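# Right the folding table and park the utility cart

## Task

Get the folding table standing on its legs next to the wall, wholly within the blue-taped area with no part overlapping the tape; move the utility cart into the yellow-taped bay so all four wheels sit inside the tape and none touches it. The coffee table must be upright when the scene ends, the robot must not fall over or be left leaning, and anything that stays in place only because the robot is holding it does not count.

## Robot and tools

Robot: a Hello Robot Stretch 3 with a single arm. It has a two-wheeled base (0.33 m long, 0.34 m wide), a lift that slides the arm up and down a mast, and a telescoping arm that reaches out to the robot's right side. The arm cannot reach forward; to move the gripper forward or back you drive the base. The base cannot move sideways. It spins about the point midway between the drive wheels, 0.05 m behind its front edge. With the arm in and the wrist folded, the spin sweeps a circle of radius 0.28 m; an unfolded, level wrist reaches past that circle.

Frames: the base frame sits on the floor between the drive wheels, x ahead, y to the left, z up. hand_pose is reported in this frame, at the point where closed fingertips meet; with all wrist joints at zero its x axis points up, y back along the arm toward the mast, z toward the rear. The odometry frame is the base frame as it was when the scene began. base_odometry counts wheel turns only, so wheel slip looks like travel; heading runs -3.142 to 3.142, positive to the left.

execute_actions: argument "actions" is a list holding exactly one action, or empty to just read state and images. An action may have "base", "joints", or both, plus optional "contact_limits"; its motions start together. "base" holds one command only: {"translate_m": d}, a straight drive of d metres relative to where the base last reported itself, forward positive, -1 to 1; or {"rotate_rad": d}, an on-the-spot turn of d radians relative to the current heading, left (counter-clockwise seen from above) positive, -3.2 to 3.2. "joints" is one object mapping joint names to absolute targets (not offsets): lift_m 0 to 1.1 m (arm height on the mast); arm_m 0 to 0.52 m (extension); wrist_yaw_rad -1.345 to 4.42 (0 along the arm, positive swings toward the front, 3.0 folds over the base); wrist_pitch_rad -1.57 to 0.451 (0 level, negative tips fingertips down); wrist_roll_rad -2.911 to 2.911 (0 fingers side by side); gripper_m -0.089 to 0.179 (larger is wider; the real fingertip gap is smaller, by about 0.007 nearly shut and 0.025 fully open, and zero below 0.007); head_pan_rad -3.953 to 1.73 (0 forward, positive left, -1.57 along the arm); head_tilt_rad -1.53 to 0.419 (negative looks down). "contact_limits" only accepts arm_m: a motor effort percentage (1 to 100) at which the arm motion halts; small values are gentle but may stop instantly. "cameras" picks images: head_camera, nav_camera, wrist_camera, or all; omitted or null means all, [] means none. Unknown keys or out-of-range numbers reject the call and nothing moves. One action lasts at most 15 s. A joint or base you omit may still be driving toward an older target.

wait: {"seconds": 0 to 10}; commands nothing and returns state and images. zoom_image: {"camera", "region": [x0, y0, x1, y1]} in pixels of that camera's latest full image, origin top-left, at most 504 by 504. finished_scene: {"scene": n} ends the scene for good after the last command has been held, and reports success; only call it once the result is stable.

Results: base_status and joint_status say how each motion ended. "done" for the base means the wheels turned the commanded amount, slip or not. "off_target" means it stopped short and may still push. After "contact_stop", "time_out" or "torque_fault" the old target is dropped; arm and lift go slack after a contact stop until commanded again (a slack lift can sag under load or be pushed up by closing fingers on a surface). on_its_own lists what this call did not command; "held at" is the target held, not the position. motor_effort is percent of maximum, positive toward higher values, with the bracketed peak for the last action; readings carry fixed biases and noise. Positive wheel effort drives forward. A wrist servo overloaded for several seconds shuts off for 10 s (torque_fault). lidar_m: 12 distances in metres from the base origin, 30-degree sectors starting straight ahead and going counter-clockwise (4th left, 7th behind, 10th right), a plane 0.17 m above the floor, range 0.15 to 12 m, "-" for nothing; it misses clear objects, thin legs and anything lower, and the mast or low lift can block sectors 5, 6, 9, 10. wrist_depth_mm (45 to 1000) and head_depth_mm (280 to 4000, sideways image) are 7x7 grids of median depths from the top left. base_tilt gives forward/right lean in degrees, with a few degrees of fixed offset.

Speed: the base is fast only when stowed (lift_m below 0.30, arm_m below 0.03, wrist_yaw_rad above 2.54). Fold or unfold the wrist only with lift_m 0.32 to 0.95, wrist_pitch_rad -0.4 and roll near 0; once folded the lift may drop to 0.25. With yaw below -0.4 keep pitch at -0.5 or lower.

Gripper: grip by commanding below the object's width; release by opening at least 0.02 past where contact occurred. Neither the reading nor "done" proves a hold.

Avoid: pushing with the gripper above roughly 0.45 m against something fixed, repeated pushes after a contact_stop, driving while holding or pushing something immovable, and snagging furniture (backward moves are riskiest); these can tip the robot. If it leans, reverse the last move in small steps, free the gripper, and lower lift_m to about 0.2. Avoid drops, slams, hard hits, and knocking over the coffee table. Loose objects may get nudged occasionally, so check before finishing.

Each tool is called by a JSON object that holds its "name" and its "arguments".

## Session

{"name": "execute_actions", "arguments": {"actions": []}}

Scene clock: 0.00 s.
base_odometry: x=+0.000 y=+0.000 heading=+0.000 (m, m, rad; odometry frame)
turned_by_wheels: +0.000 (rad since the last result)
turned_by_imu: +0.000 (rad since the last result)
base_tilt: forward=-0.4 right=+0.9 (deg)
lidar_m: 1.05 1.04 1.14 2.69 1.07 1.90 1.53 1.52 1.34 1.08 1.06 1.20
head_depth_mm: 1606 1645 1644 1637 1624 1221 1192 / 1757 1964 1958 1940 1931 1158 1137 / 1737 2318 2415 2409 2380 1155 1084 / 1747 2530 3153 3119 3089 1153 1043 / 1733 2539 3354 3335 3297 1152 1000 / 1746 2533 3211 3191 3152 1152 964 / 1754 2540 3068 3096 3045 1159 928
base_status: not commanded
joint_positions: lift_m=+0.300 arm_m=-0.002 wrist_yaw_rad=+2.996 wrist_pitch_rad=-0.553 wrist_roll_rad=+0.017 gripper_m=+0.037 head_pan_rad=+0.001 head_tilt_rad=+0.002
joint_status: not commanded
motor_effort: left_wheel=+0 right_wheel=+0 lift_m=+25 arm_m=-1 wrist_yaw_rad=+0 wrist_pitch_rad=+7 wrist_roll_rad=+1 gripper_m=-1 head_pan_rad=+0 head_tilt_rad=+1 (%)
hand_pose: x=+0.0085 y=+0.0603 z=+0.2832 quat_wxyz=(+0.244, +0.698, +0.141, +0.659) (m; base frame)
wrist_depth_mm: 833 - - - - - 932 / - - 960 956 922 906 883 / 812 - 773 762 747 730 722 / 666 659 636 629 617 611 595 / 561 559 - 558 548 524 516 / 492 515 - - - 464 452 / - - - - 413 411 405
pictures: head_camera (sideways: a quarter turn clockwise sets it upright), nav_camera (sideways: a quarter turn counterclockwise sets it upright), wrist_camera
Images, in order (width x height): head_camera 896x504, nav_camera 672x504, wrist_camera 644x364.

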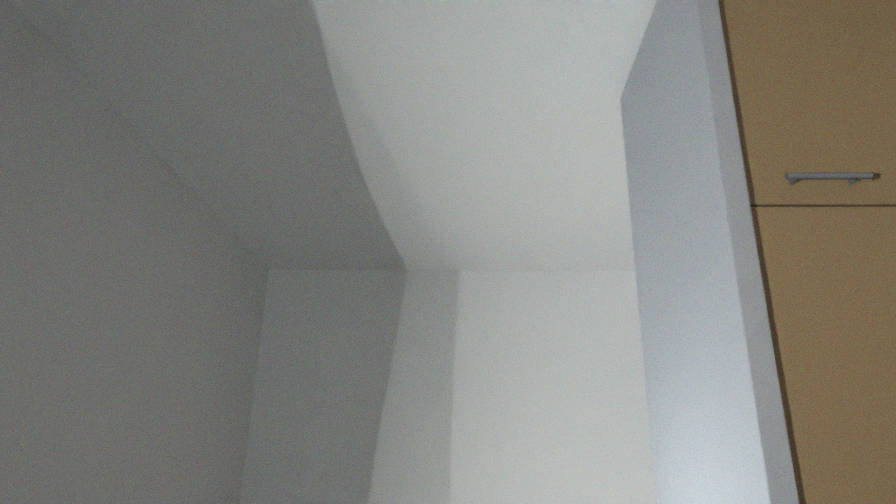

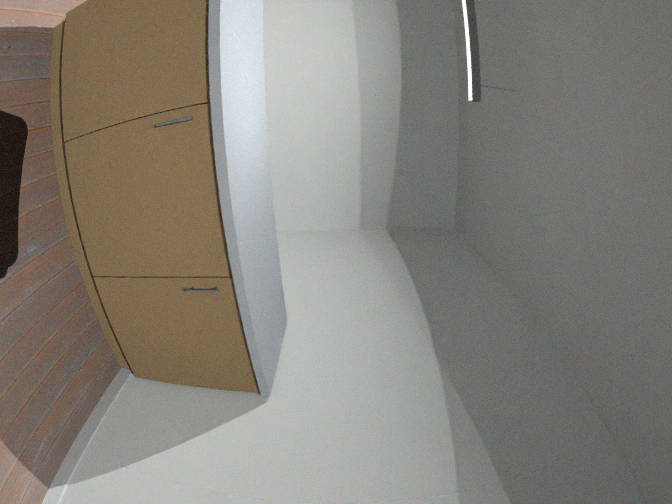

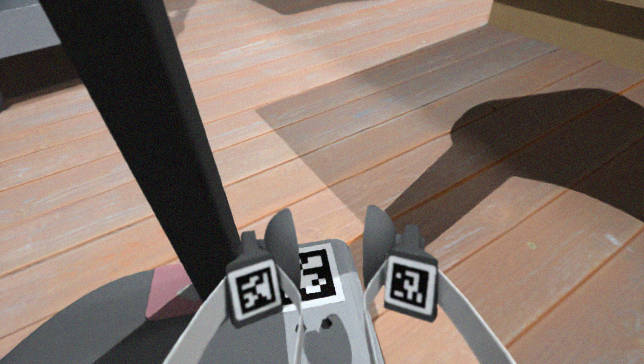

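Look around.

{"name": "execute_actions", "arguments": {"actions": [{"joints":{"head_pan_rad":1.57,"head_tilt_rad":-0.7}}], "cameras": ["head_camera","nav_camera"]}}

{"name": "execute_actions", "arguments": {"actions": [{"joints":{"head_pan_rad":-3.1,"head_tilt_rad":-0.7}}], "cameras": ["head_camera","nav_camera"]}}

{"name": "execute_actions", "arguments": {"actions": [{"joints":{"head_pan_rad":-1.57,"head_tilt_rad":-0.7}}], "cameras": ["head_camera","nav_camera"]}}

Scene clock: 9.97 s.
base_odometry: x=+0.000 y=+0.000 heading=+0.000 (m, m, rad; odometry frame)
turned_by_wheels: +0.000 (rad since the last result)
turned_by_imu: +0.001 (rad since the last result)
base_tilt: forward=-0.4 right=+0.9 (deg)
lidar_m: 1.05 1.04 1.14 2.69 1.06 1.90 1.53 1.52 1.35 1.09 1.06 1.20
head_depth_mm: 2782 2060 2914 2124 1699 1394 1194 / 2700 2296 2935 2142 1684 1397 1191 / 2563 2848 2787 2143 1693 1398 1192 / 2442 2724 2913 2149 1699 1398 1196 / 2350 2621 2792 2160 1700 1403 1195 / 2294 2532 2705 2007 1572 1412 1225 / 2209 2396 1199 1371 1557 - -
base_status: not commanded
joint_positions: lift_m=+0.300 arm_m=-0.002 wrist_yaw_rad=+2.996 wrist_pitch_rad=-0.553 wrist_roll_rad=+0.017 gripper_m=+0.037 head_pan_rad=+1.563 head_tilt_rad=-0.691
joint_status: all done
motor_effort: left_wheel=+1(1) right_wheel=+0(0) lift_m=+25(25) arm_m=+0(1) wrist_yaw_rad=+0(0) wrist_pitch_rad=+7(7) wrist_roll_rad=+1(1) gripper_m=+0(1) head_pan_rad=+3(33) head_tilt_rad=-4(28) (%)
hand_pose: x=+0.0085 y=+0.0603 z=+0.2832 quat_wxyz=(+0.244, +0.698, +0.141, +0.659) (m; base frame)
wrist_depth_mm: 824 - - - - - 925 / - - 972 959 932 900 885 / 810 - 790 762 740 725 717 / 666 660 645 636 626 612 601 / 573 552 - 556 542 527 521 / 497 515 - - - 459 454 / - - - - 417 409 408
pictures: head_camera (sideways: a quarter turn clockwise sets it upright), nav_camera (sideways: a quarter turn counterclockwise sets it upright)
Images, in order (width x height): head_camera 896x504, nav_camera 672x504.

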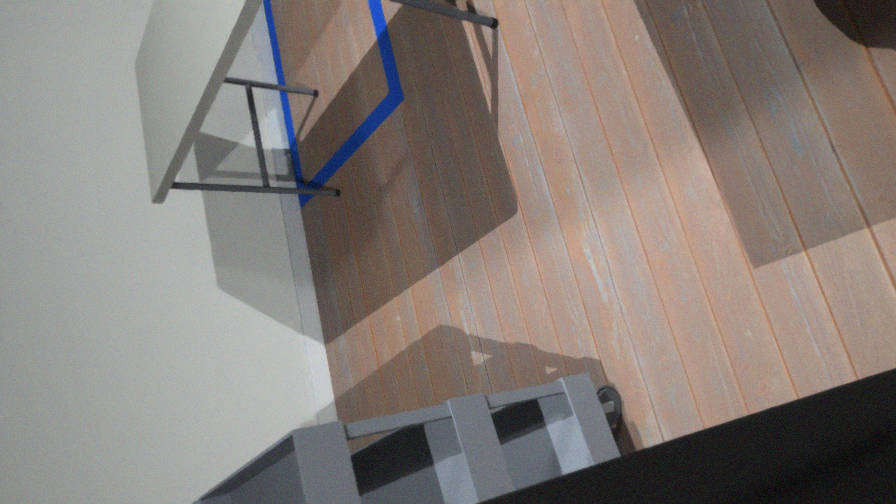

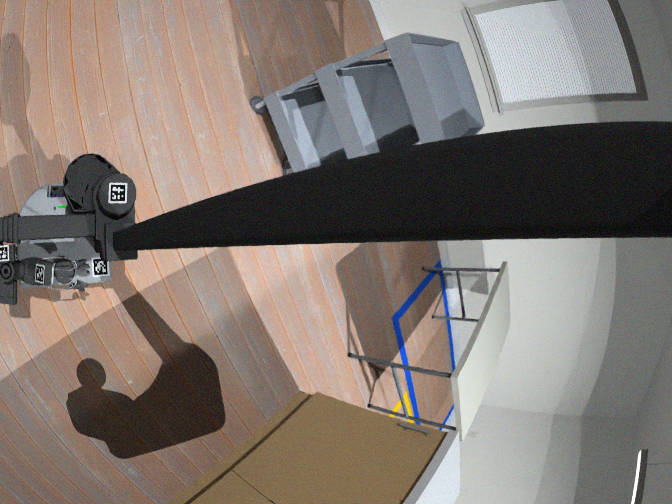

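Scene clock: 12.67 s.
base_odometry: x=+0.000 y=+0.000 heading=+0.000 (m, m, rad; odometry frame)
turned_by_wheels: +0.000 (rad since the last result)
turned_by_imu: +0.001 (rad since the last result)
base_tilt: forward=-0.3 right=+0.8 (deg)
lidar_m: 1.05 1.04 1.14 2.69 1.06 1.89 1.53 1.51 1.35 1.08 1.06 1.20
head_depth_mm: 1490 1685 1934 2102 1682 1398 1189 / 1433 1624 1841 2054 1697 1402 1197 / 1395 1555 1767 1996 1699 1396 1196 / 1353 1500 1696 1934 1687 1402 1197 / 1311 1451 1633 1874 1697 1403 1198 / 1268 1406 1576 1802 1703 1404 1202 / 1232 1361 1512 1716 1711 1411 1200
base_status: not commanded
joint_positions: lift_m=+0.300 arm_m=-0.002 wrist_yaw_rad=+2.996 wrist_pitch_rad=-0.553 wrist_roll_rad=+0.017 gripper_m=+0.037 head_pan_rad=-3.093 head_tilt_rad=-0.691
joint_status: all done
motor_effort: left_wheel=+0(0) right_wheel=+0(0) lift_m=+25(24) arm_m=+0(0) wrist_yaw_rad=+0(0) wrist_pitch_rad=+7(7) wrist_roll_rad=+1(1) gripper_m=+0(0) head_pan_rad=-3(34) head_tilt_rad=-3(3) (%)
hand_pose: x=+0.0085 y=+0.0603 z=+0.2832 quat_wxyz=(+0.244, +0.698, +0.141, +0.659) (m; base frame)
wrist_depth_mm: 819 - - - - - 938 / - - 976 951 938 906 877 / 816 - 778 763 744 721 714 / 669 652 636 631 622 610 601 / 564 555 - 562 544 527 521 / 494 516 - - - 462 458 / - - - - 417 409 406
pictures: head_camera (sideways: a quarter turn clockwise sets it upright), nav_camera (sideways: a quarter turn counterclockwise sets it upright)
Images, in order (width x height): head_camera 896x504, nav_camera 672x504.

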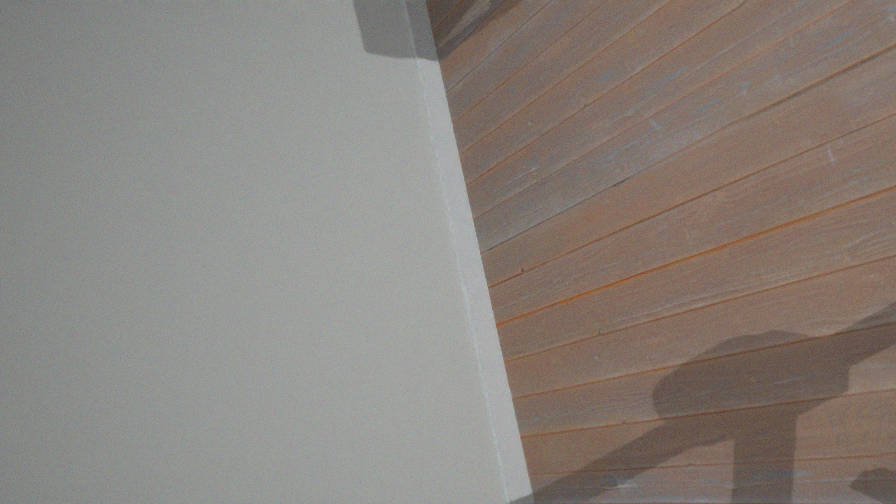

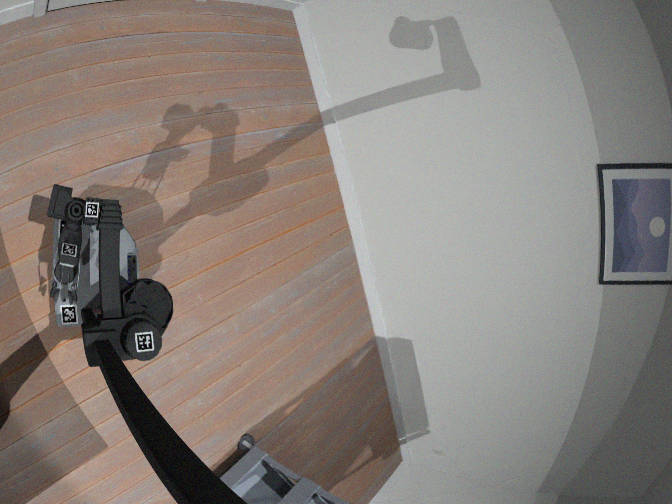

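Scene clock: 14.00 s.
base_odometry: x=+0.000 y=+0.000 heading=+0.000 (m, m, rad; odometry frame)
turned_by_wheels: +0.000 (rad since the last result)
turned_by_imu: +0.000 (rad since the last result)
base_tilt: forward=-0.4 right=+0.9 (deg)
lidar_m: 1.05 1.04 1.14 2.69 1.07 1.90 1.53 1.52 1.34 1.08 1.06 1.19
head_depth_mm: 1079 1218 1419 1692 1687 1392 1192 / 1037 1163 1335 1560 1689 1395 1194 / 993 1116 1268 1473 1640 1404 1197 / 958 1069 1204 1390 1603 1403 1192 / 926 1026 1157 1317 1539 1409 1198 / 889 986 1103 1263 1453 1405 1199 / 863 946 1052 1202 1402 1414 1207
base_status: not commanded
joint_positions: lift_m=+0.300 arm_m=-0.002 wrist_yaw_rad=+2.996 wrist_pitch_rad=-0.553 wrist_roll_rad=+0.017 gripper_m=+0.037 head_pan_rad=-1.577 head_tilt_rad=-0.691
joint_status: all done
motor_effort: left_wheel=+1(1) right_wheel=+0(0) lift_m=+25(25) arm_m=+0(0) wrist_yaw_rad=+0(0) wrist_pitch_rad=+7(7) wrist_roll_rad=+1(1) gripper_m=+0(0) head_pan_rad=+2(34) head_tilt_rad=-3(4) (%)
hand_pose: x=+0.0085 y=+0.0603 z=+0.2832 quat_wxyz=(+0.244, +0.698, +0.141, +0.659) (m; base frame)
wrist_depth_mm: 813 - - - - - 936 / - - 972 940 934 902 886 / 803 - 775 762 742 718 712 / 665 650 640 633 622 612 597 / 569 557 - 557 549 528 524 / 493 509 - - - 466 452 / - - - - 416 413 408
pictures: head_camera (sideways: a quarter turn clockwise sets it upright), nav_camera (sideways: a quarter turn counterclockwise sets it upright)
Images, in order (width x height): head_camera 896x504, nav_camera 672x504.

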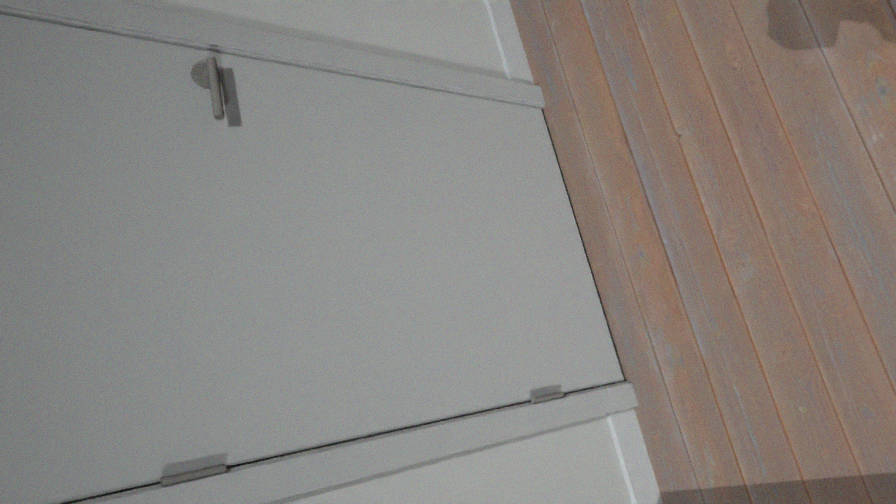

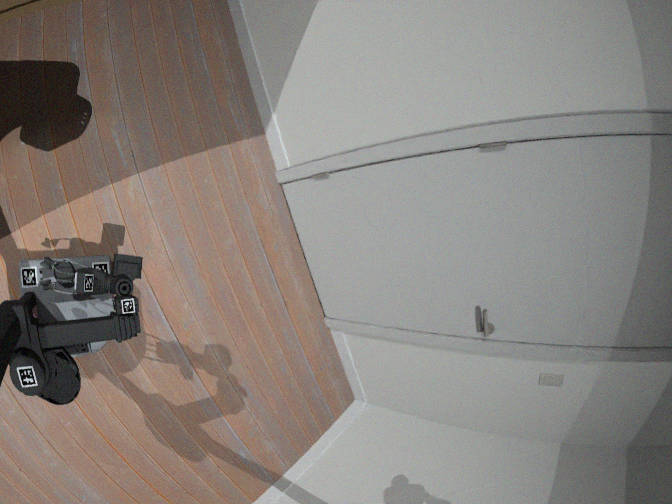

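{"name": "execute_actions", "arguments": {"actions": [{"base":{"rotate_rad":1.57},"joints":{"head_pan_rad":0,"head_tilt_rad":-0.6}}], "cameras": ["head_camera","nav_camera"]}}

Scene clock: 23.30 s.
base_odometry: x=+0.000 y=+0.000 heading=+1.570 (m, m, rad; odometry frame)
turned_by_wheels: +1.570 (rad since the last result)
turned_by_imu: +1.547 (rad since the last result)
base_tilt: forward=-0.3 right=+0.9 (deg)
lidar_m: 2.69 1.05 1.91 1.53 1.52 1.34 1.09 1.07 1.19 1.05 1.04 1.14
head_depth_mm: 2739 2971 2967 2424 1839 1482 1241 / 2615 2793 3158 2428 1847 1483 1251 / 2558 2754 2999 2437 1837 1480 1248 / 2429 2680 2959 2429 1848 1485 1245 / 2349 2585 2870 2461 1855 1494 1245 / 2265 2475 2720 2337 1599 1450 1250 / 2187 2369 1364 1428 1491 1419 1256
base_status: done
joint_positions: lift_m=+0.300 arm_m=-0.002 wrist_yaw_rad=+2.996 wrist_pitch_rad=-0.553 wrist_roll_rad=+0.017 gripper_m=+0.037 head_pan_rad=-0.007 head_tilt_rad=-0.606
joint_status: all done
motor_effort: left_wheel=-1(3) right_wheel=+1(3) lift_m=+25(25) arm_m=+0(0) wrist_yaw_rad=-1(0) wrist_pitch_rad=+7(7) wrist_roll_rad=+1(1) gripper_m=+0(0) head_pan_rad=+2(35) head_tilt_rad=+1(10) (%)
hand_pose: x=+0.0085 y=+0.0603 z=+0.2832 quat_wxyz=(+0.244, +0.698, +0.141, +0.659) (m; base frame)
wrist_depth_mm: - - - - - - - / - - 990 943 911 893 896 / 808 - 781 764 748 719 716 / 664 659 642 631 626 615 606 / 566 556 - 562 547 524 520 / 493 511 - - - 461 451 / - - - - 418 412 408
pictures: head_camera (sideways: a quarter turn clockwise sets it upright), nav_camera (sideways: a quarter turn counterclockwise sets it upright)
Images, in order (width x height): head_camera 896x504, nav_camera 672x504.

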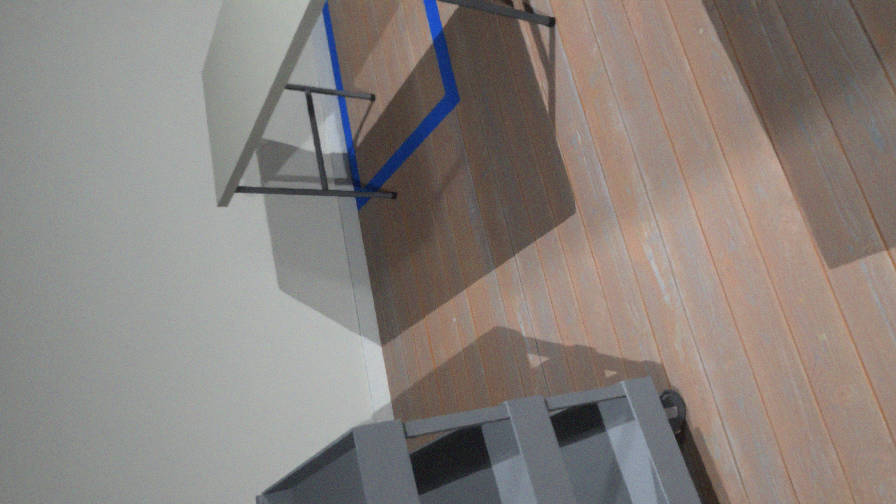

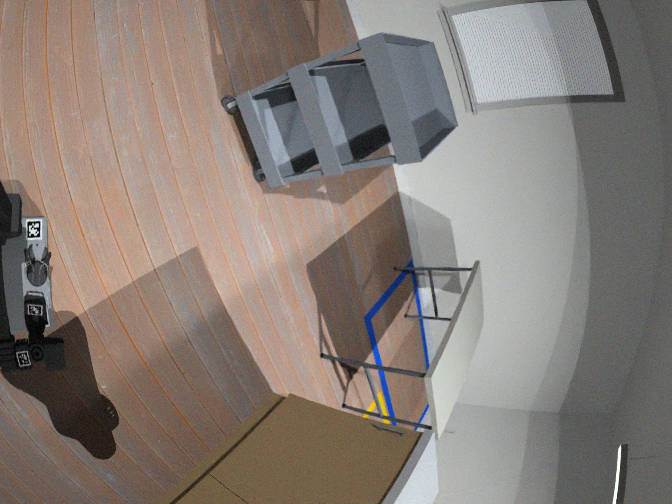

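{"name": "execute_actions", "arguments": {"actions": [{"base":{"translate_m":1.0},"joints":{"head_pan_rad":-0.6,"head_tilt_rad":-0.6}}], "cameras": ["head_camera","nav_camera"]}}

Scene clock: 43.63 s.
base_odometry: x=+0.001 y=+1.000 heading=+1.570 (m, m, rad; odometry frame)
turned_by_wheels: +0.000 (rad since the last result)
turned_by_imu: +0.002 (rad since the last result)
base_tilt: forward=-0.3 right=+1.0 (deg)
lidar_m: 1.53 1.75 0.36 0.31 1.90 2.06 2.02 1.73 0.84 0.70 0.82 2.20
head_depth_mm: 2502 2705 2878 1026 1638 1485 1241 / 2632 2861 2981 1030 1778 1451 1247 / 2810 3067 1514 1076 1839 1482 1247 / 2595 2823 1523 1139 1838 1484 1252 / 2258 2449 1522 2160 1847 1486 1251 / 2028 2167 1528 2145 1859 1492 1245 / 1820 1945 1535 2164 1818 1493 1254
base_status: done
joint_positions: lift_m=+0.300 arm_m=-0.002 wrist_yaw_rad=+2.996 wrist_pitch_rad=-0.553 wrist_roll_rad=+0.017 gripper_m=+0.037 head_pan_rad=-0.593 head_tilt_rad=-0.606
joint_status: all done
motor_effort: left_wheel=-1(4) right_wheel=+1(4) lift_m=+25(25) arm_m=-1(0) wrist_yaw_rad=+0(1) wrist_pitch_rad=+7(7) wrist_roll_rad=+1(1) gripper_m=+0(0) head_pan_rad=-3(29) head_tilt_rad=+2(2) (%)
hand_pose: x=+0.0085 y=+0.0603 z=+0.2832 quat_wxyz=(+0.244, +0.698, +0.141, +0.659) (m; base frame)
wrist_depth_mm: - - 755 760 774 673 - / - - 596 432 524 830 882 / 826 - 746 453 714 734 707 / 675 658 644 611 620 607 599 / 567 559 - 558 547 527 521 / 495 511 - - - 463 456 / - - - - 415 408 406
pictures: head_camera (sideways: a quarter turn clockwise sets it upright), nav_camera (sideways: a quarter turn counterclockwise sets it upright)
Images, in order (width x height): head_camera 896x504, nav_camera 672x504.

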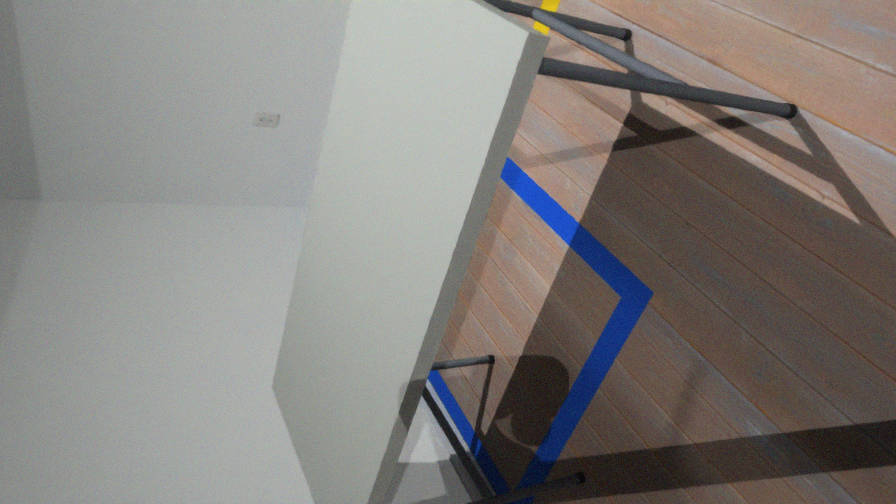

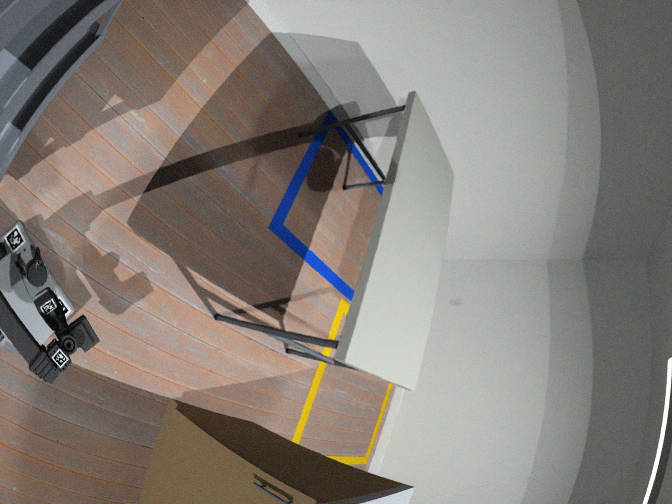

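{"name": "execute_actions", "arguments": {"actions": [{"joints":{"head_pan_rad":1.3,"head_tilt_rad":-0.8}}], "cameras": ["head_camera","nav_camera"]}}

{"name": "execute_actions", "arguments": {"actions": [{"joints":{"head_pan_rad":-1.5,"head_tilt_rad":-0.7}}], "cameras": ["head_camera","nav_camera"]}}

Scene clock: 53.70 s.
base_odometry: x=+0.001 y=+1.000 heading=+1.570 (m, m, rad; odometry frame)
turned_by_wheels: +0.000 (rad since the last result)
turned_by_imu: +0.001 (rad since the last result)
base_tilt: forward=-0.4 right=+0.8 (deg)
lidar_m: 1.53 1.75 0.36 0.31 1.90 2.05 2.02 1.73 0.84 0.70 0.81 2.20
head_depth_mm: 1810 1983 872 926 1248 1316 1145 / 2009 2139 917 722 1004 1241 1147 / 2184 2354 922 722 914 1029 1131 / 2066 2273 923 723 581 837 1055 / 1902 2150 898 726 596 734 1091 / 1793 1991 864 730 646 1155 1151 / 1675 1856 1919 751 1018 1333 1202
base_status: not commanded
joint_positions: lift_m=+0.300 arm_m=-0.002 wrist_yaw_rad=+2.996 wrist_pitch_rad=-0.553 wrist_roll_rad=+0.017 gripper_m=+0.037 head_pan_rad=+1.293 head_tilt_rad=-0.790
joint_status: all done
motor_effort: left_wheel=+0(0) right_wheel=+1(1) lift_m=+25(25) arm_m=+0(0) wrist_yaw_rad=+0(0) wrist_pitch_rad=+7(7) wrist_roll_rad=+1(1) gripper_m=-1(1) head_pan_rad=+3(34) head_tilt_rad=-4(16) (%)
hand_pose: x=+0.0085 y=+0.0603 z=+0.2832 quat_wxyz=(+0.244, +0.698, +0.141, +0.659) (m; base frame)
wrist_depth_mm: - - 752 760 778 671 - / - - 591 430 522 826 881 / 815 - 739 451 719 734 708 / 668 661 637 613 624 611 601 / 570 556 - 553 543 527 513 / 493 512 - - - 463 455 / - - - - 417 408 409
pictures: head_camera (sideways: a quarter turn clockwise sets it upright), nav_camera (sideways: a quarter turn counterclockwise sets it upright)
Images, in order (width x height): head_camera 896x504, nav_camera 672x504.

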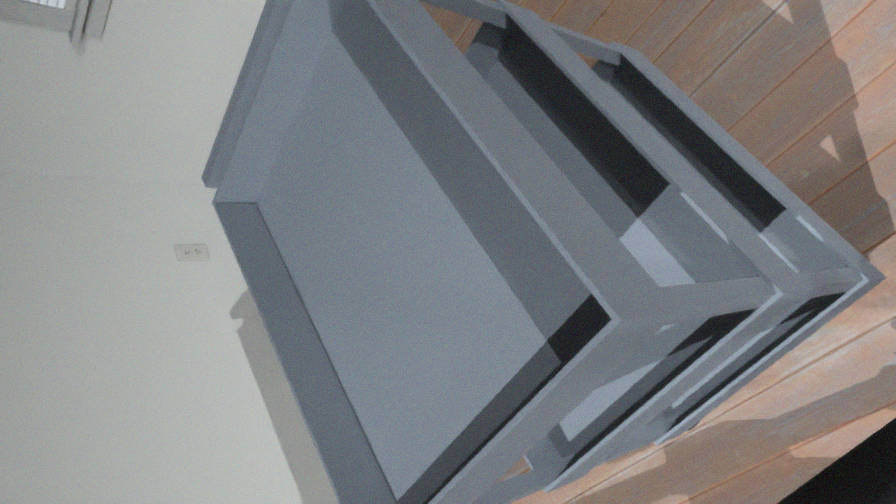

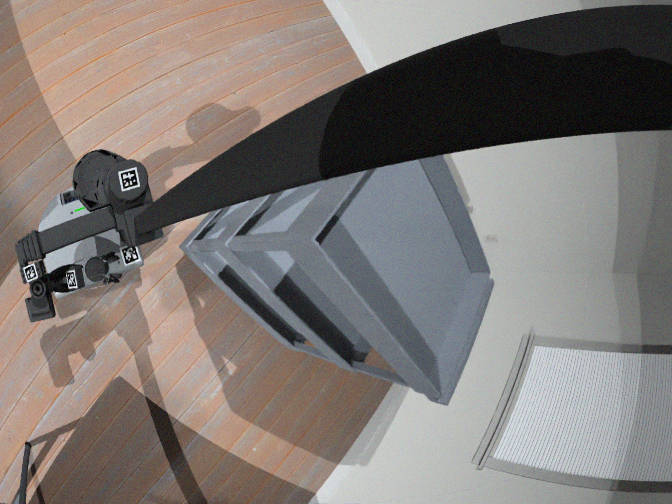

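Scene clock: 55.57 s.
base_odometry: x=+0.001 y=+1.000 heading=+1.570 (m, m, rad; odometry frame)
turned_by_wheels: +0.000 (rad since the last result)
turned_by_imu: +0.000 (rad since the last result)
base_tilt: forward=-0.4 right=+0.9 (deg)
lidar_m: 1.53 1.75 0.36 0.31 1.90 2.06 2.02 1.74 0.84 0.70 0.82 2.20
head_depth_mm: 2820 1249 859 944 1151 1350 1184 / 2729 1261 826 903 1082 1322 1190 / 2635 2792 827 854 1030 1294 1192 / 2603 2756 874 896 1086 1327 1186 / 2496 2695 1309 1966 1625 1388 1181 / 2414 2696 2894 2105 1680 1394 1198 / 2371 2653 2778 2127 1632 1366 1194
base_status: not commanded
joint_positions: lift_m=+0.300 arm_m=-0.002 wrist_yaw_rad=+2.996 wrist_pitch_rad=-0.553 wrist_roll_rad=+0.017 gripper_m=+0.037 head_pan_rad=-1.493 head_tilt_rad=-0.705
joint_status: all done
motor_effort: left_wheel=+0(0) right_wheel=+1(1) lift_m=+25(25) arm_m=+0(0) wrist_yaw_rad=-1(0) wrist_pitch_rad=+7(7) wrist_roll_rad=+1(1) gripper_m=+1(1) head_pan_rad=-4(33) head_tilt_rad=+1(9) (%)
hand_pose: x=+0.0085 y=+0.0603 z=+0.2832 quat_wxyz=(+0.244, +0.698, +0.141, +0.659) (m; base frame)
wrist_depth_mm: - - 758 759 779 672 - / - - 598 435 525 807 889 / 806 - 740 460 724 723 713 / 669 652 635 620 622 615 601 / 570 556 - 556 549 522 519 / 496 514 - - - 460 455 / - - - - 413 411 407
pictures: head_camera (sideways: a quarter turn clockwise sets it upright), nav_camera (sideways: a quarter turn counterclockwise sets it upright)
Images, in order (width x height): head_camera 896x504, nav_camera 672x504.

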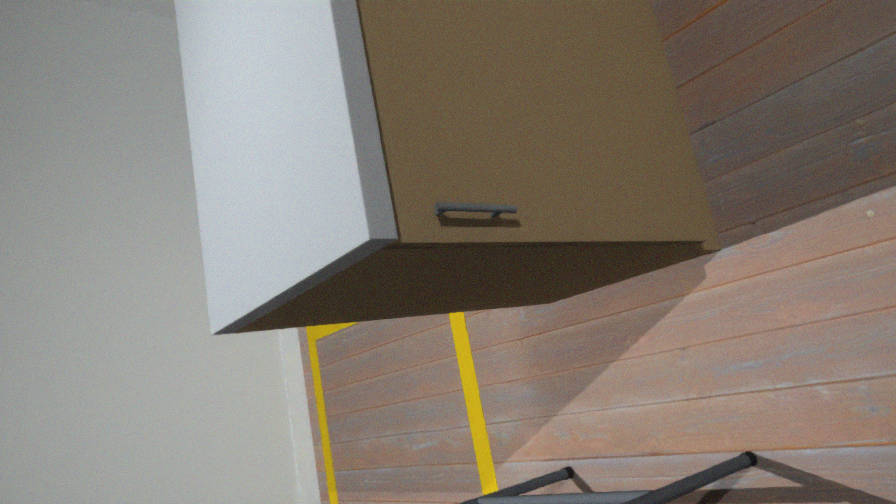

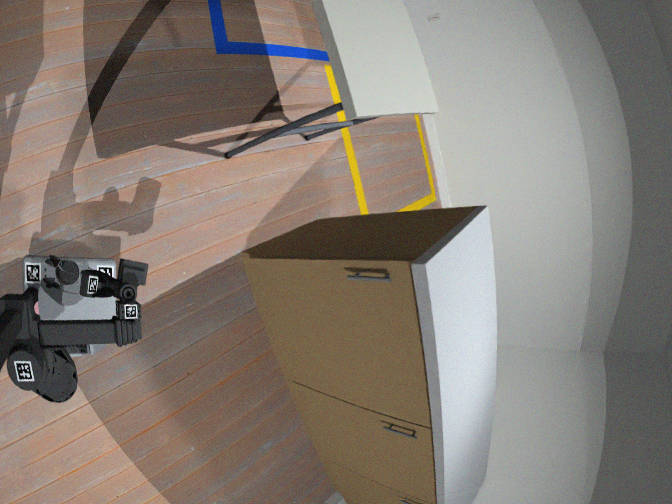

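{"name": "execute_actions", "arguments": {"actions": [{"base":{"rotate_rad":0.4},"joints":{"head_pan_rad":-0.5,"head_tilt_rad":-0.75}}], "cameras": ["head_camera","nav_camera"]}}

Scene clock: 177.20 s.
base_odometry: x=+0.001 y=+1.000 heading=+1.970 (m, m, rad; odometry frame)
turned_by_wheels: +0.400 (rad since the last result)
turned_by_imu: +0.394 (rad since the last result)
base_tilt: forward=-0.3 right=+0.9 (deg)
lidar_m: 1.75 0.41 0.31 0.50 1.97 2.06 2.02 0.94 0.70 0.80 0.82 1.53
head_depth_mm: 1959 1610 1156 2002 1610 1354 1165 / 1857 1613 1282 2006 1614 1357 1169 / 1768 1864 2286 2013 1620 1358 1172 / 1682 1827 2084 1953 1616 1361 1172 / 1586 1784 2010 2027 1629 1362 1177 / 1523 1688 1890 2022 1626 1365 1175 / 1452 1602 1812 1962 1634 1370 1180
base_status: done
joint_positions: lift_m=+0.300 arm_m=-0.002 wrist_yaw_rad=+2.996 wrist_pitch_rad=-0.553 wrist_roll_rad=+0.017 gripper_m=+0.037 head_pan_rad=-0.507 head_tilt_rad=-0.741
joint_status: all done
motor_effort: left_wheel=+0(4) right_wheel=+1(4) lift_m=+24(25) arm_m=+0(0) wrist_yaw_rad=+0(0) wrist_pitch_rad=+7(7) wrist_roll_rad=+1(1) gripper_m=-1(1) head_pan_rad=+3(33) head_tilt_rad=-3(8) (%)
hand_pose: x=+0.0085 y=+0.0602 z=+0.2832 quat_wxyz=(+0.244, +0.698, +0.141, +0.659) (m; base frame)
wrist_depth_mm: - - - 754 701 751 705 / - - 992 863 444 580 459 / 810 - 778 761 428 444 660 / 666 656 637 632 601 608 601 / 571 558 - 555 544 525 517 / 493 511 - - - 462 454 / - - - - 415 411 406
pictures: head_camera (sideways: a quarter turn clockwise sets it upright), nav_camera (sideways: a quarter turn counterclockwise sets it upright)
Images, in order (width x height): head_camera 896x504, nav_camera 672x504.

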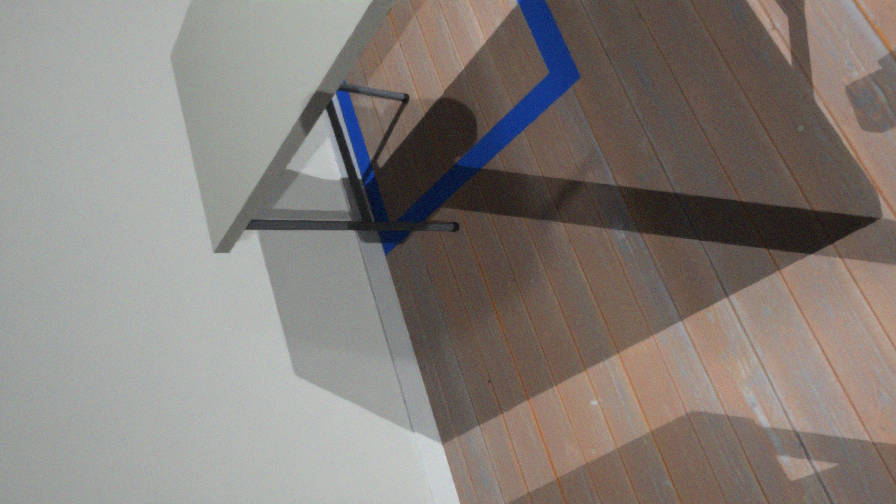

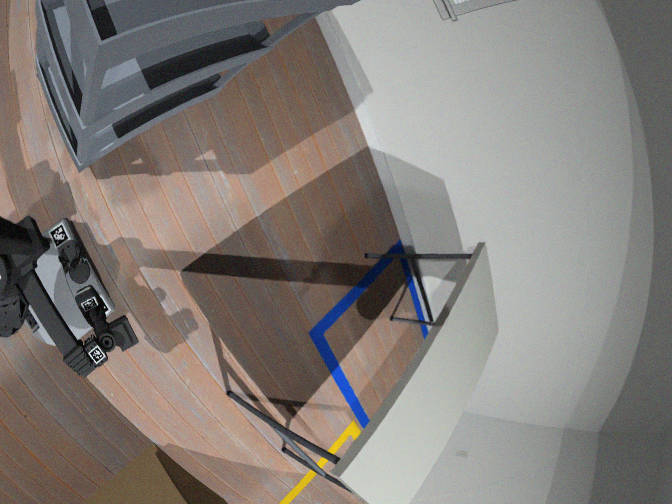

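{"name": "execute_actions", "arguments": {"actions": [{"joints":{"head_pan_rad":-1.1,"head_tilt_rad":-0.6}}], "cameras": ["head_camera","nav_camera"]}}

Scene clock: 237.93 s.
base_odometry: x=+0.001 y=+1.000 heading=+1.970 (m, m, rad; odometry frame)
turned_by_wheels: +0.000 (rad since the last result)
turned_by_imu: +0.001 (rad since the last result)
base_tilt: forward=-0.3 right=+0.9 (deg)
lidar_m: 1.75 0.41 0.31 0.50 1.97 2.07 2.02 0.93 0.70 0.80 0.82 1.53
head_depth_mm: 2430 2617 2829 2223 1842 1484 1238 / 2543 2767 2935 1030 1595 1443 1247 / 2684 2932 3055 1028 1842 1486 1243 / 2840 3081 1520 1083 1853 1484 1251 / 2616 2792 1516 1141 1843 1496 1246 / 2272 2416 1530 1207 1849 1493 1247 / 2012 2136 1536 2158 1868 1492 1250
base_status: not commanded
joint_positions: lift_m=+0.300 arm_m=-0.002 wrist_yaw_rad=+2.996 wrist_pitch_rad=-0.553 wrist_roll_rad=+0.017 gripper_m=+0.037 head_pan_rad=-1.093 head_tilt_rad=-0.606
joint_status: all done
motor_effort: left_wheel=+0(0) right_wheel=+1(1) lift_m=+25(25) arm_m=+0(1) wrist_yaw_rad=+0(0) wrist_pitch_rad=+7(7) wrist_roll_rad=+1(1) gripper_m=+0(1) head_pan_rad=-3(29) head_tilt_rad=+2(12) (%)
hand_pose: x=+0.0085 y=+0.0602 z=+0.2832 quat_wxyz=(+0.244, +0.698, +0.141, +0.659) (m; base frame)
wrist_depth_mm: - - - 753 699 754 707 / - - 976 858 445 574 457 / 809 - 778 757 426 444 658 / 668 659 637 629 598 611 597 / 570 557 - 560 546 523 516 / 493 512 - - - 461 455 / - - - - 415 406 406
pictures: head_camera (sideways: a quarter turn clockwise sets it upright), nav_camera (sideways: a quarter turn counterclockwise sets it upright)
Images, in order (width x height): head_camera 896x504, nav_camera 672x504.

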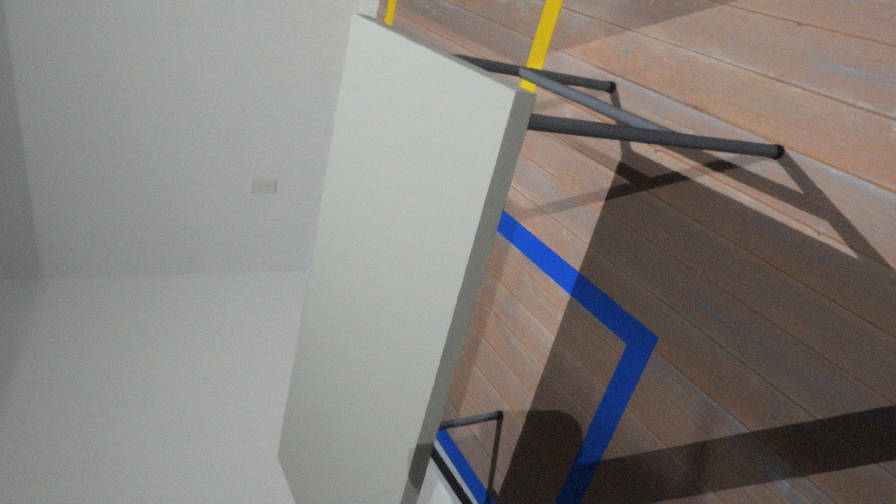

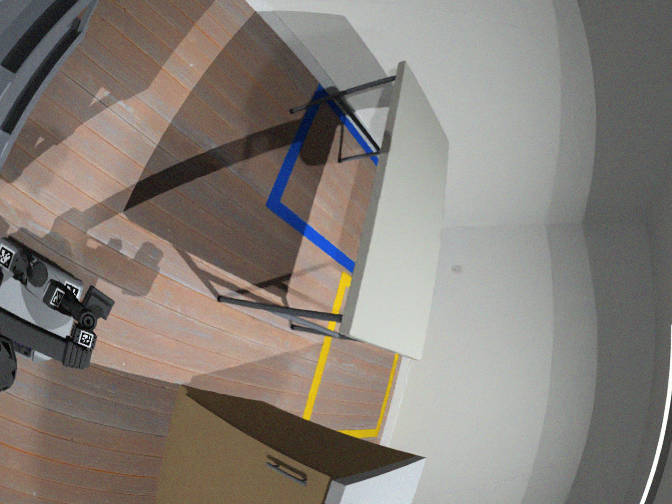

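{"name": "execute_actions", "arguments": {"actions": [{"base":{"translate_m":1.0},"joints":{"head_pan_rad":-1.57,"head_tilt_rad":-0.5}}]}}

Scene clock: 277.37 s.
base_odometry: x=-0.388 y=+1.921 heading=+1.970 (m, m, rad; odometry frame)
turned_by_wheels: +0.000 (rad since the last result)
turned_by_imu: +0.002 (rad since the last result)
base_tilt: forward=-0.4 right=+0.9 (deg)
lidar_m: 0.75 0.78 1.07 1.88 0.42 0.46 2.57 1.38 1.10 1.32 0.83 0.77
head_depth_mm: 2430 2610 2862 1229 959 1615 1321 / 2445 2648 2894 1239 962 1616 1324 / 2445 2671 2904 1239 963 1613 1325 / 2425 2683 2922 1241 965 1613 1321 / 2462 2679 2917 1243 965 1619 1322 / 2465 2600 2802 1254 968 1585 1294 / 1950 1960 1961 1863 969 1580 1332
base_status: done
joint_positions: lift_m=+0.300 arm_m=-0.002 wrist_yaw_rad=+2.996 wrist_pitch_rad=-0.553 wrist_roll_rad=+0.017 gripper_m=+0.037 head_pan_rad=-1.563 head_tilt_rad=-0.507
joint_status: all done
motor_effort: left_wheel=-1(3) right_wheel=+1(4) lift_m=+25(25) arm_m=+0(0) wrist_yaw_rad=+0(0) wrist_pitch_rad=+7(7) wrist_roll_rad=+1(1) gripper_m=+0(0) head_pan_rad=-4(27) head_tilt_rad=+3(11) (%)
hand_pose: x=+0.0085 y=+0.0602 z=+0.2832 quat_wxyz=(+0.244, +0.698, +0.141, +0.659) (m; base frame)
wrist_depth_mm: 716 - - - - - 792 / 609 - 977 960 908 896 797 / 399 - 774 772 744 731 708 / 427 501 640 631 621 607 594 / 567 542 - 556 544 529 518 / 499 508 - - - 462 453 / - - - - 414 410 406
pictures: head_camera (sideways: a quarter turn clockwise sets it upright), nav_camera (sideways: a quarter turn counterclockwise sets it upright), wrist_camera
Images, in order (width x height): head_camera 896x504, nav_camera 672x504, wrist_camera 644x364.

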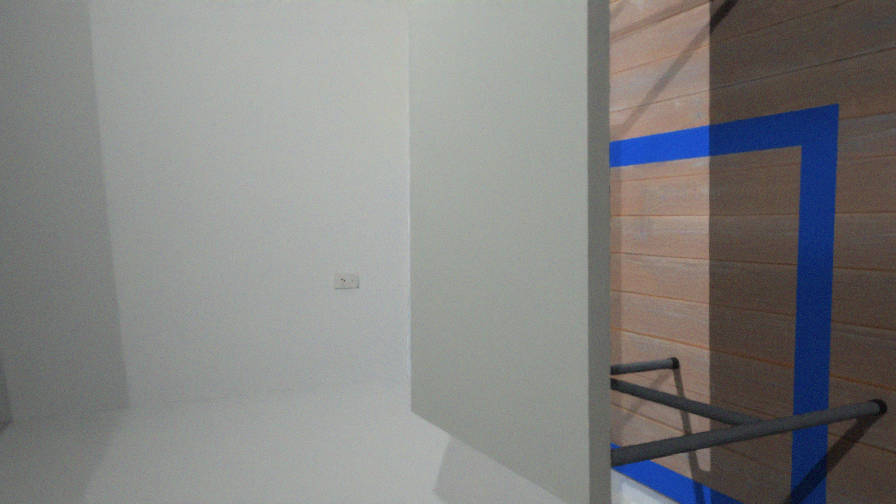

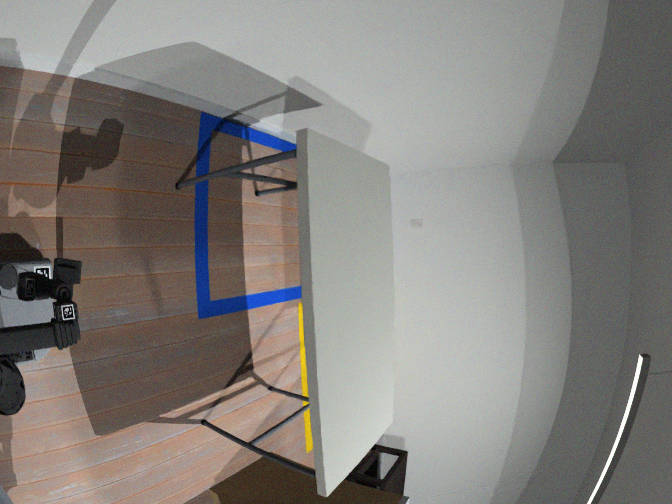

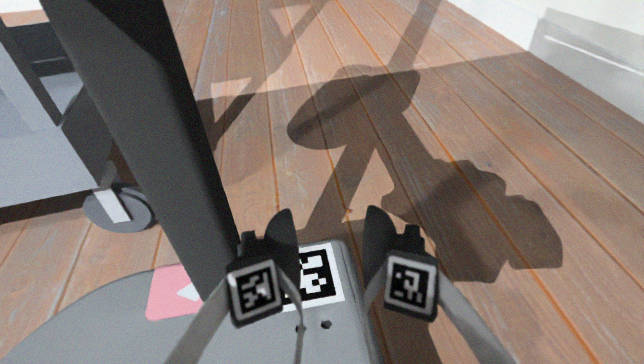

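{"name": "execute_actions", "arguments": {"actions": [{"joints":{"lift_m":0.4,"wrist_pitch_rad":-0.4,"wrist_roll_rad":0}}], "cameras": []}}

{"name": "execute_actions", "arguments": {"actions": [{"joints":{"wrist_yaw_rad":0}}], "cameras": ["wrist_camera"]}}

Scene clock: 290.03 s.
base_odometry: x=-0.388 y=+1.921 heading=+1.970 (m, m, rad; odometry frame)
turned_by_wheels: +0.000 (rad since the last result)
turned_by_imu: +0.001 (rad since the last result)
base_tilt: forward=-0.4 right=+0.9 (deg)
lidar_m: 0.75 0.78 1.08 1.88 0.41 0.46 2.56 1.38 1.10 1.33 0.83 0.78
head_depth_mm: 2419 2635 2889 1239 960 1611 1320 / 2432 2650 2902 1235 959 1610 1319 / 2455 2641 2922 1242 963 1621 1326 / 2470 2693 2936 1244 965 1606 1322 / 2473 2696 2963 1244 967 1614 1328 / 2462 2618 2792 1249 965 1565 1295 / 1959 1952 1970 1863 971 1574 1333
base_status: not commanded
joint_positions: lift_m=+0.400 arm_m=-0.002 wrist_yaw_rad=+2.996 wrist_pitch_rad=-0.423 wrist_roll_rad=+0.006 gripper_m=+0.037 head_pan_rad=-1.563 head_tilt_rad=-0.507
joint_status: all done
motor_effort: left_wheel=-1(0) right_wheel=+1(1) lift_m=+29(28) arm_m=+0(0) wrist_yaw_rad=+0(0) wrist_pitch_rad=+13(15) wrist_roll_rad=-3(2) gripper_m=+0(0) head_pan_rad=-3(3) head_tilt_rad=+2(2) (%)
hand_pose: x=+0.0111 y=+0.0784 z=+0.4112 quat_wxyz=(+0.199, +0.702, +0.098, +0.677) (m; base frame)
wrist_depth_mm: 374 - - - - - 801 / - - - - - - 821 / 791 - - - - - 831 / 550 689 955 949 917 920 831 / 564 516 810 779 779 763 743 / 470 558 - 659 - 643 643 / 591 584 - 575 567 562 556
pictures: none
No camera images: the call's "cameras" was empty. Leave "cameras" out to get every camera's image.

Scene clock: 292.53 s.
base_odometry: x=-0.388 y=+1.921 heading=+1.970 (m, m, rad; odometry frame)
turned_by_wheels: +0.000 (rad since the last result)
turned_by_imu: +0.000 (rad since the last result)
base_tilt: forward=-0.3 right=+0.9 (deg)
lidar_m: 0.75 0.78 1.08 1.88 0.42 0.46 2.56 1.38 1.10 1.33 0.83 0.78
head_depth_mm: 2437 2632 2881 1238 963 1608 1322 / 2439 2639 2871 1242 962 1614 1330 / 2460 2671 2902 1237 962 1610 1322 / 2474 2671 2924 1245 964 1619 1326 / 2458 2667 2939 1243 966 1610 1328 / 2470 2624 2797 1246 971 1578 1295 / 1955 1960 1971 1868 971 1572 1326
base_status: not commanded
joint_positions: lift_m=+0.400 arm_m=-0.002 wrist_yaw_rad=+0.003 wrist_pitch_rad=-0.423 wrist_roll_rad=+0.004 gripper_m=+0.037 head_pan_rad=-1.563 head_tilt_rad=-0.507
joint_status: all done
motor_effort: left_wheel=-1(1) right_wheel=+1(1) lift_m=+28(28) arm_m=+1(0) wrist_yaw_rad=-3(2) wrist_pitch_rad=+13(13) wrist_roll_rad=-2(3) gripper_m=-1(1) head_pan_rad=-3(3) head_tilt_rad=+2(2) (%)
hand_pose: x=-0.0209 y=-0.3666 z=+0.4112 quat_wxyz=(+0.690, +0.150, -0.692, -0.148) (m; base frame)
wrist_depth_mm: 934 - - - - - - / 923 - - - - - - / 955 - - - - - - / 946 949 952 943 925 912 902 / 808 783 807 780 803 760 752 / 677 672 683 660 - 651 638 / 593 588 574 574 565 566 561
pictures: wrist_camera
Images, in order (width x height): wrist_camera 644x364.

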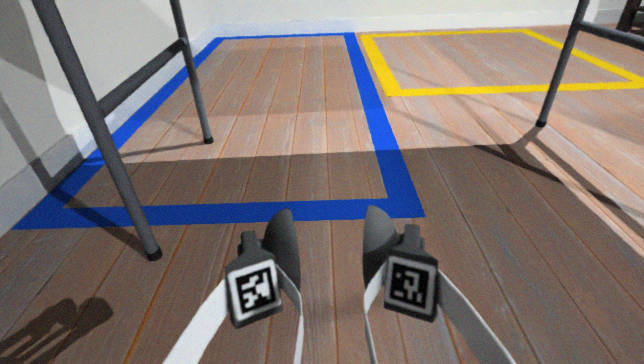

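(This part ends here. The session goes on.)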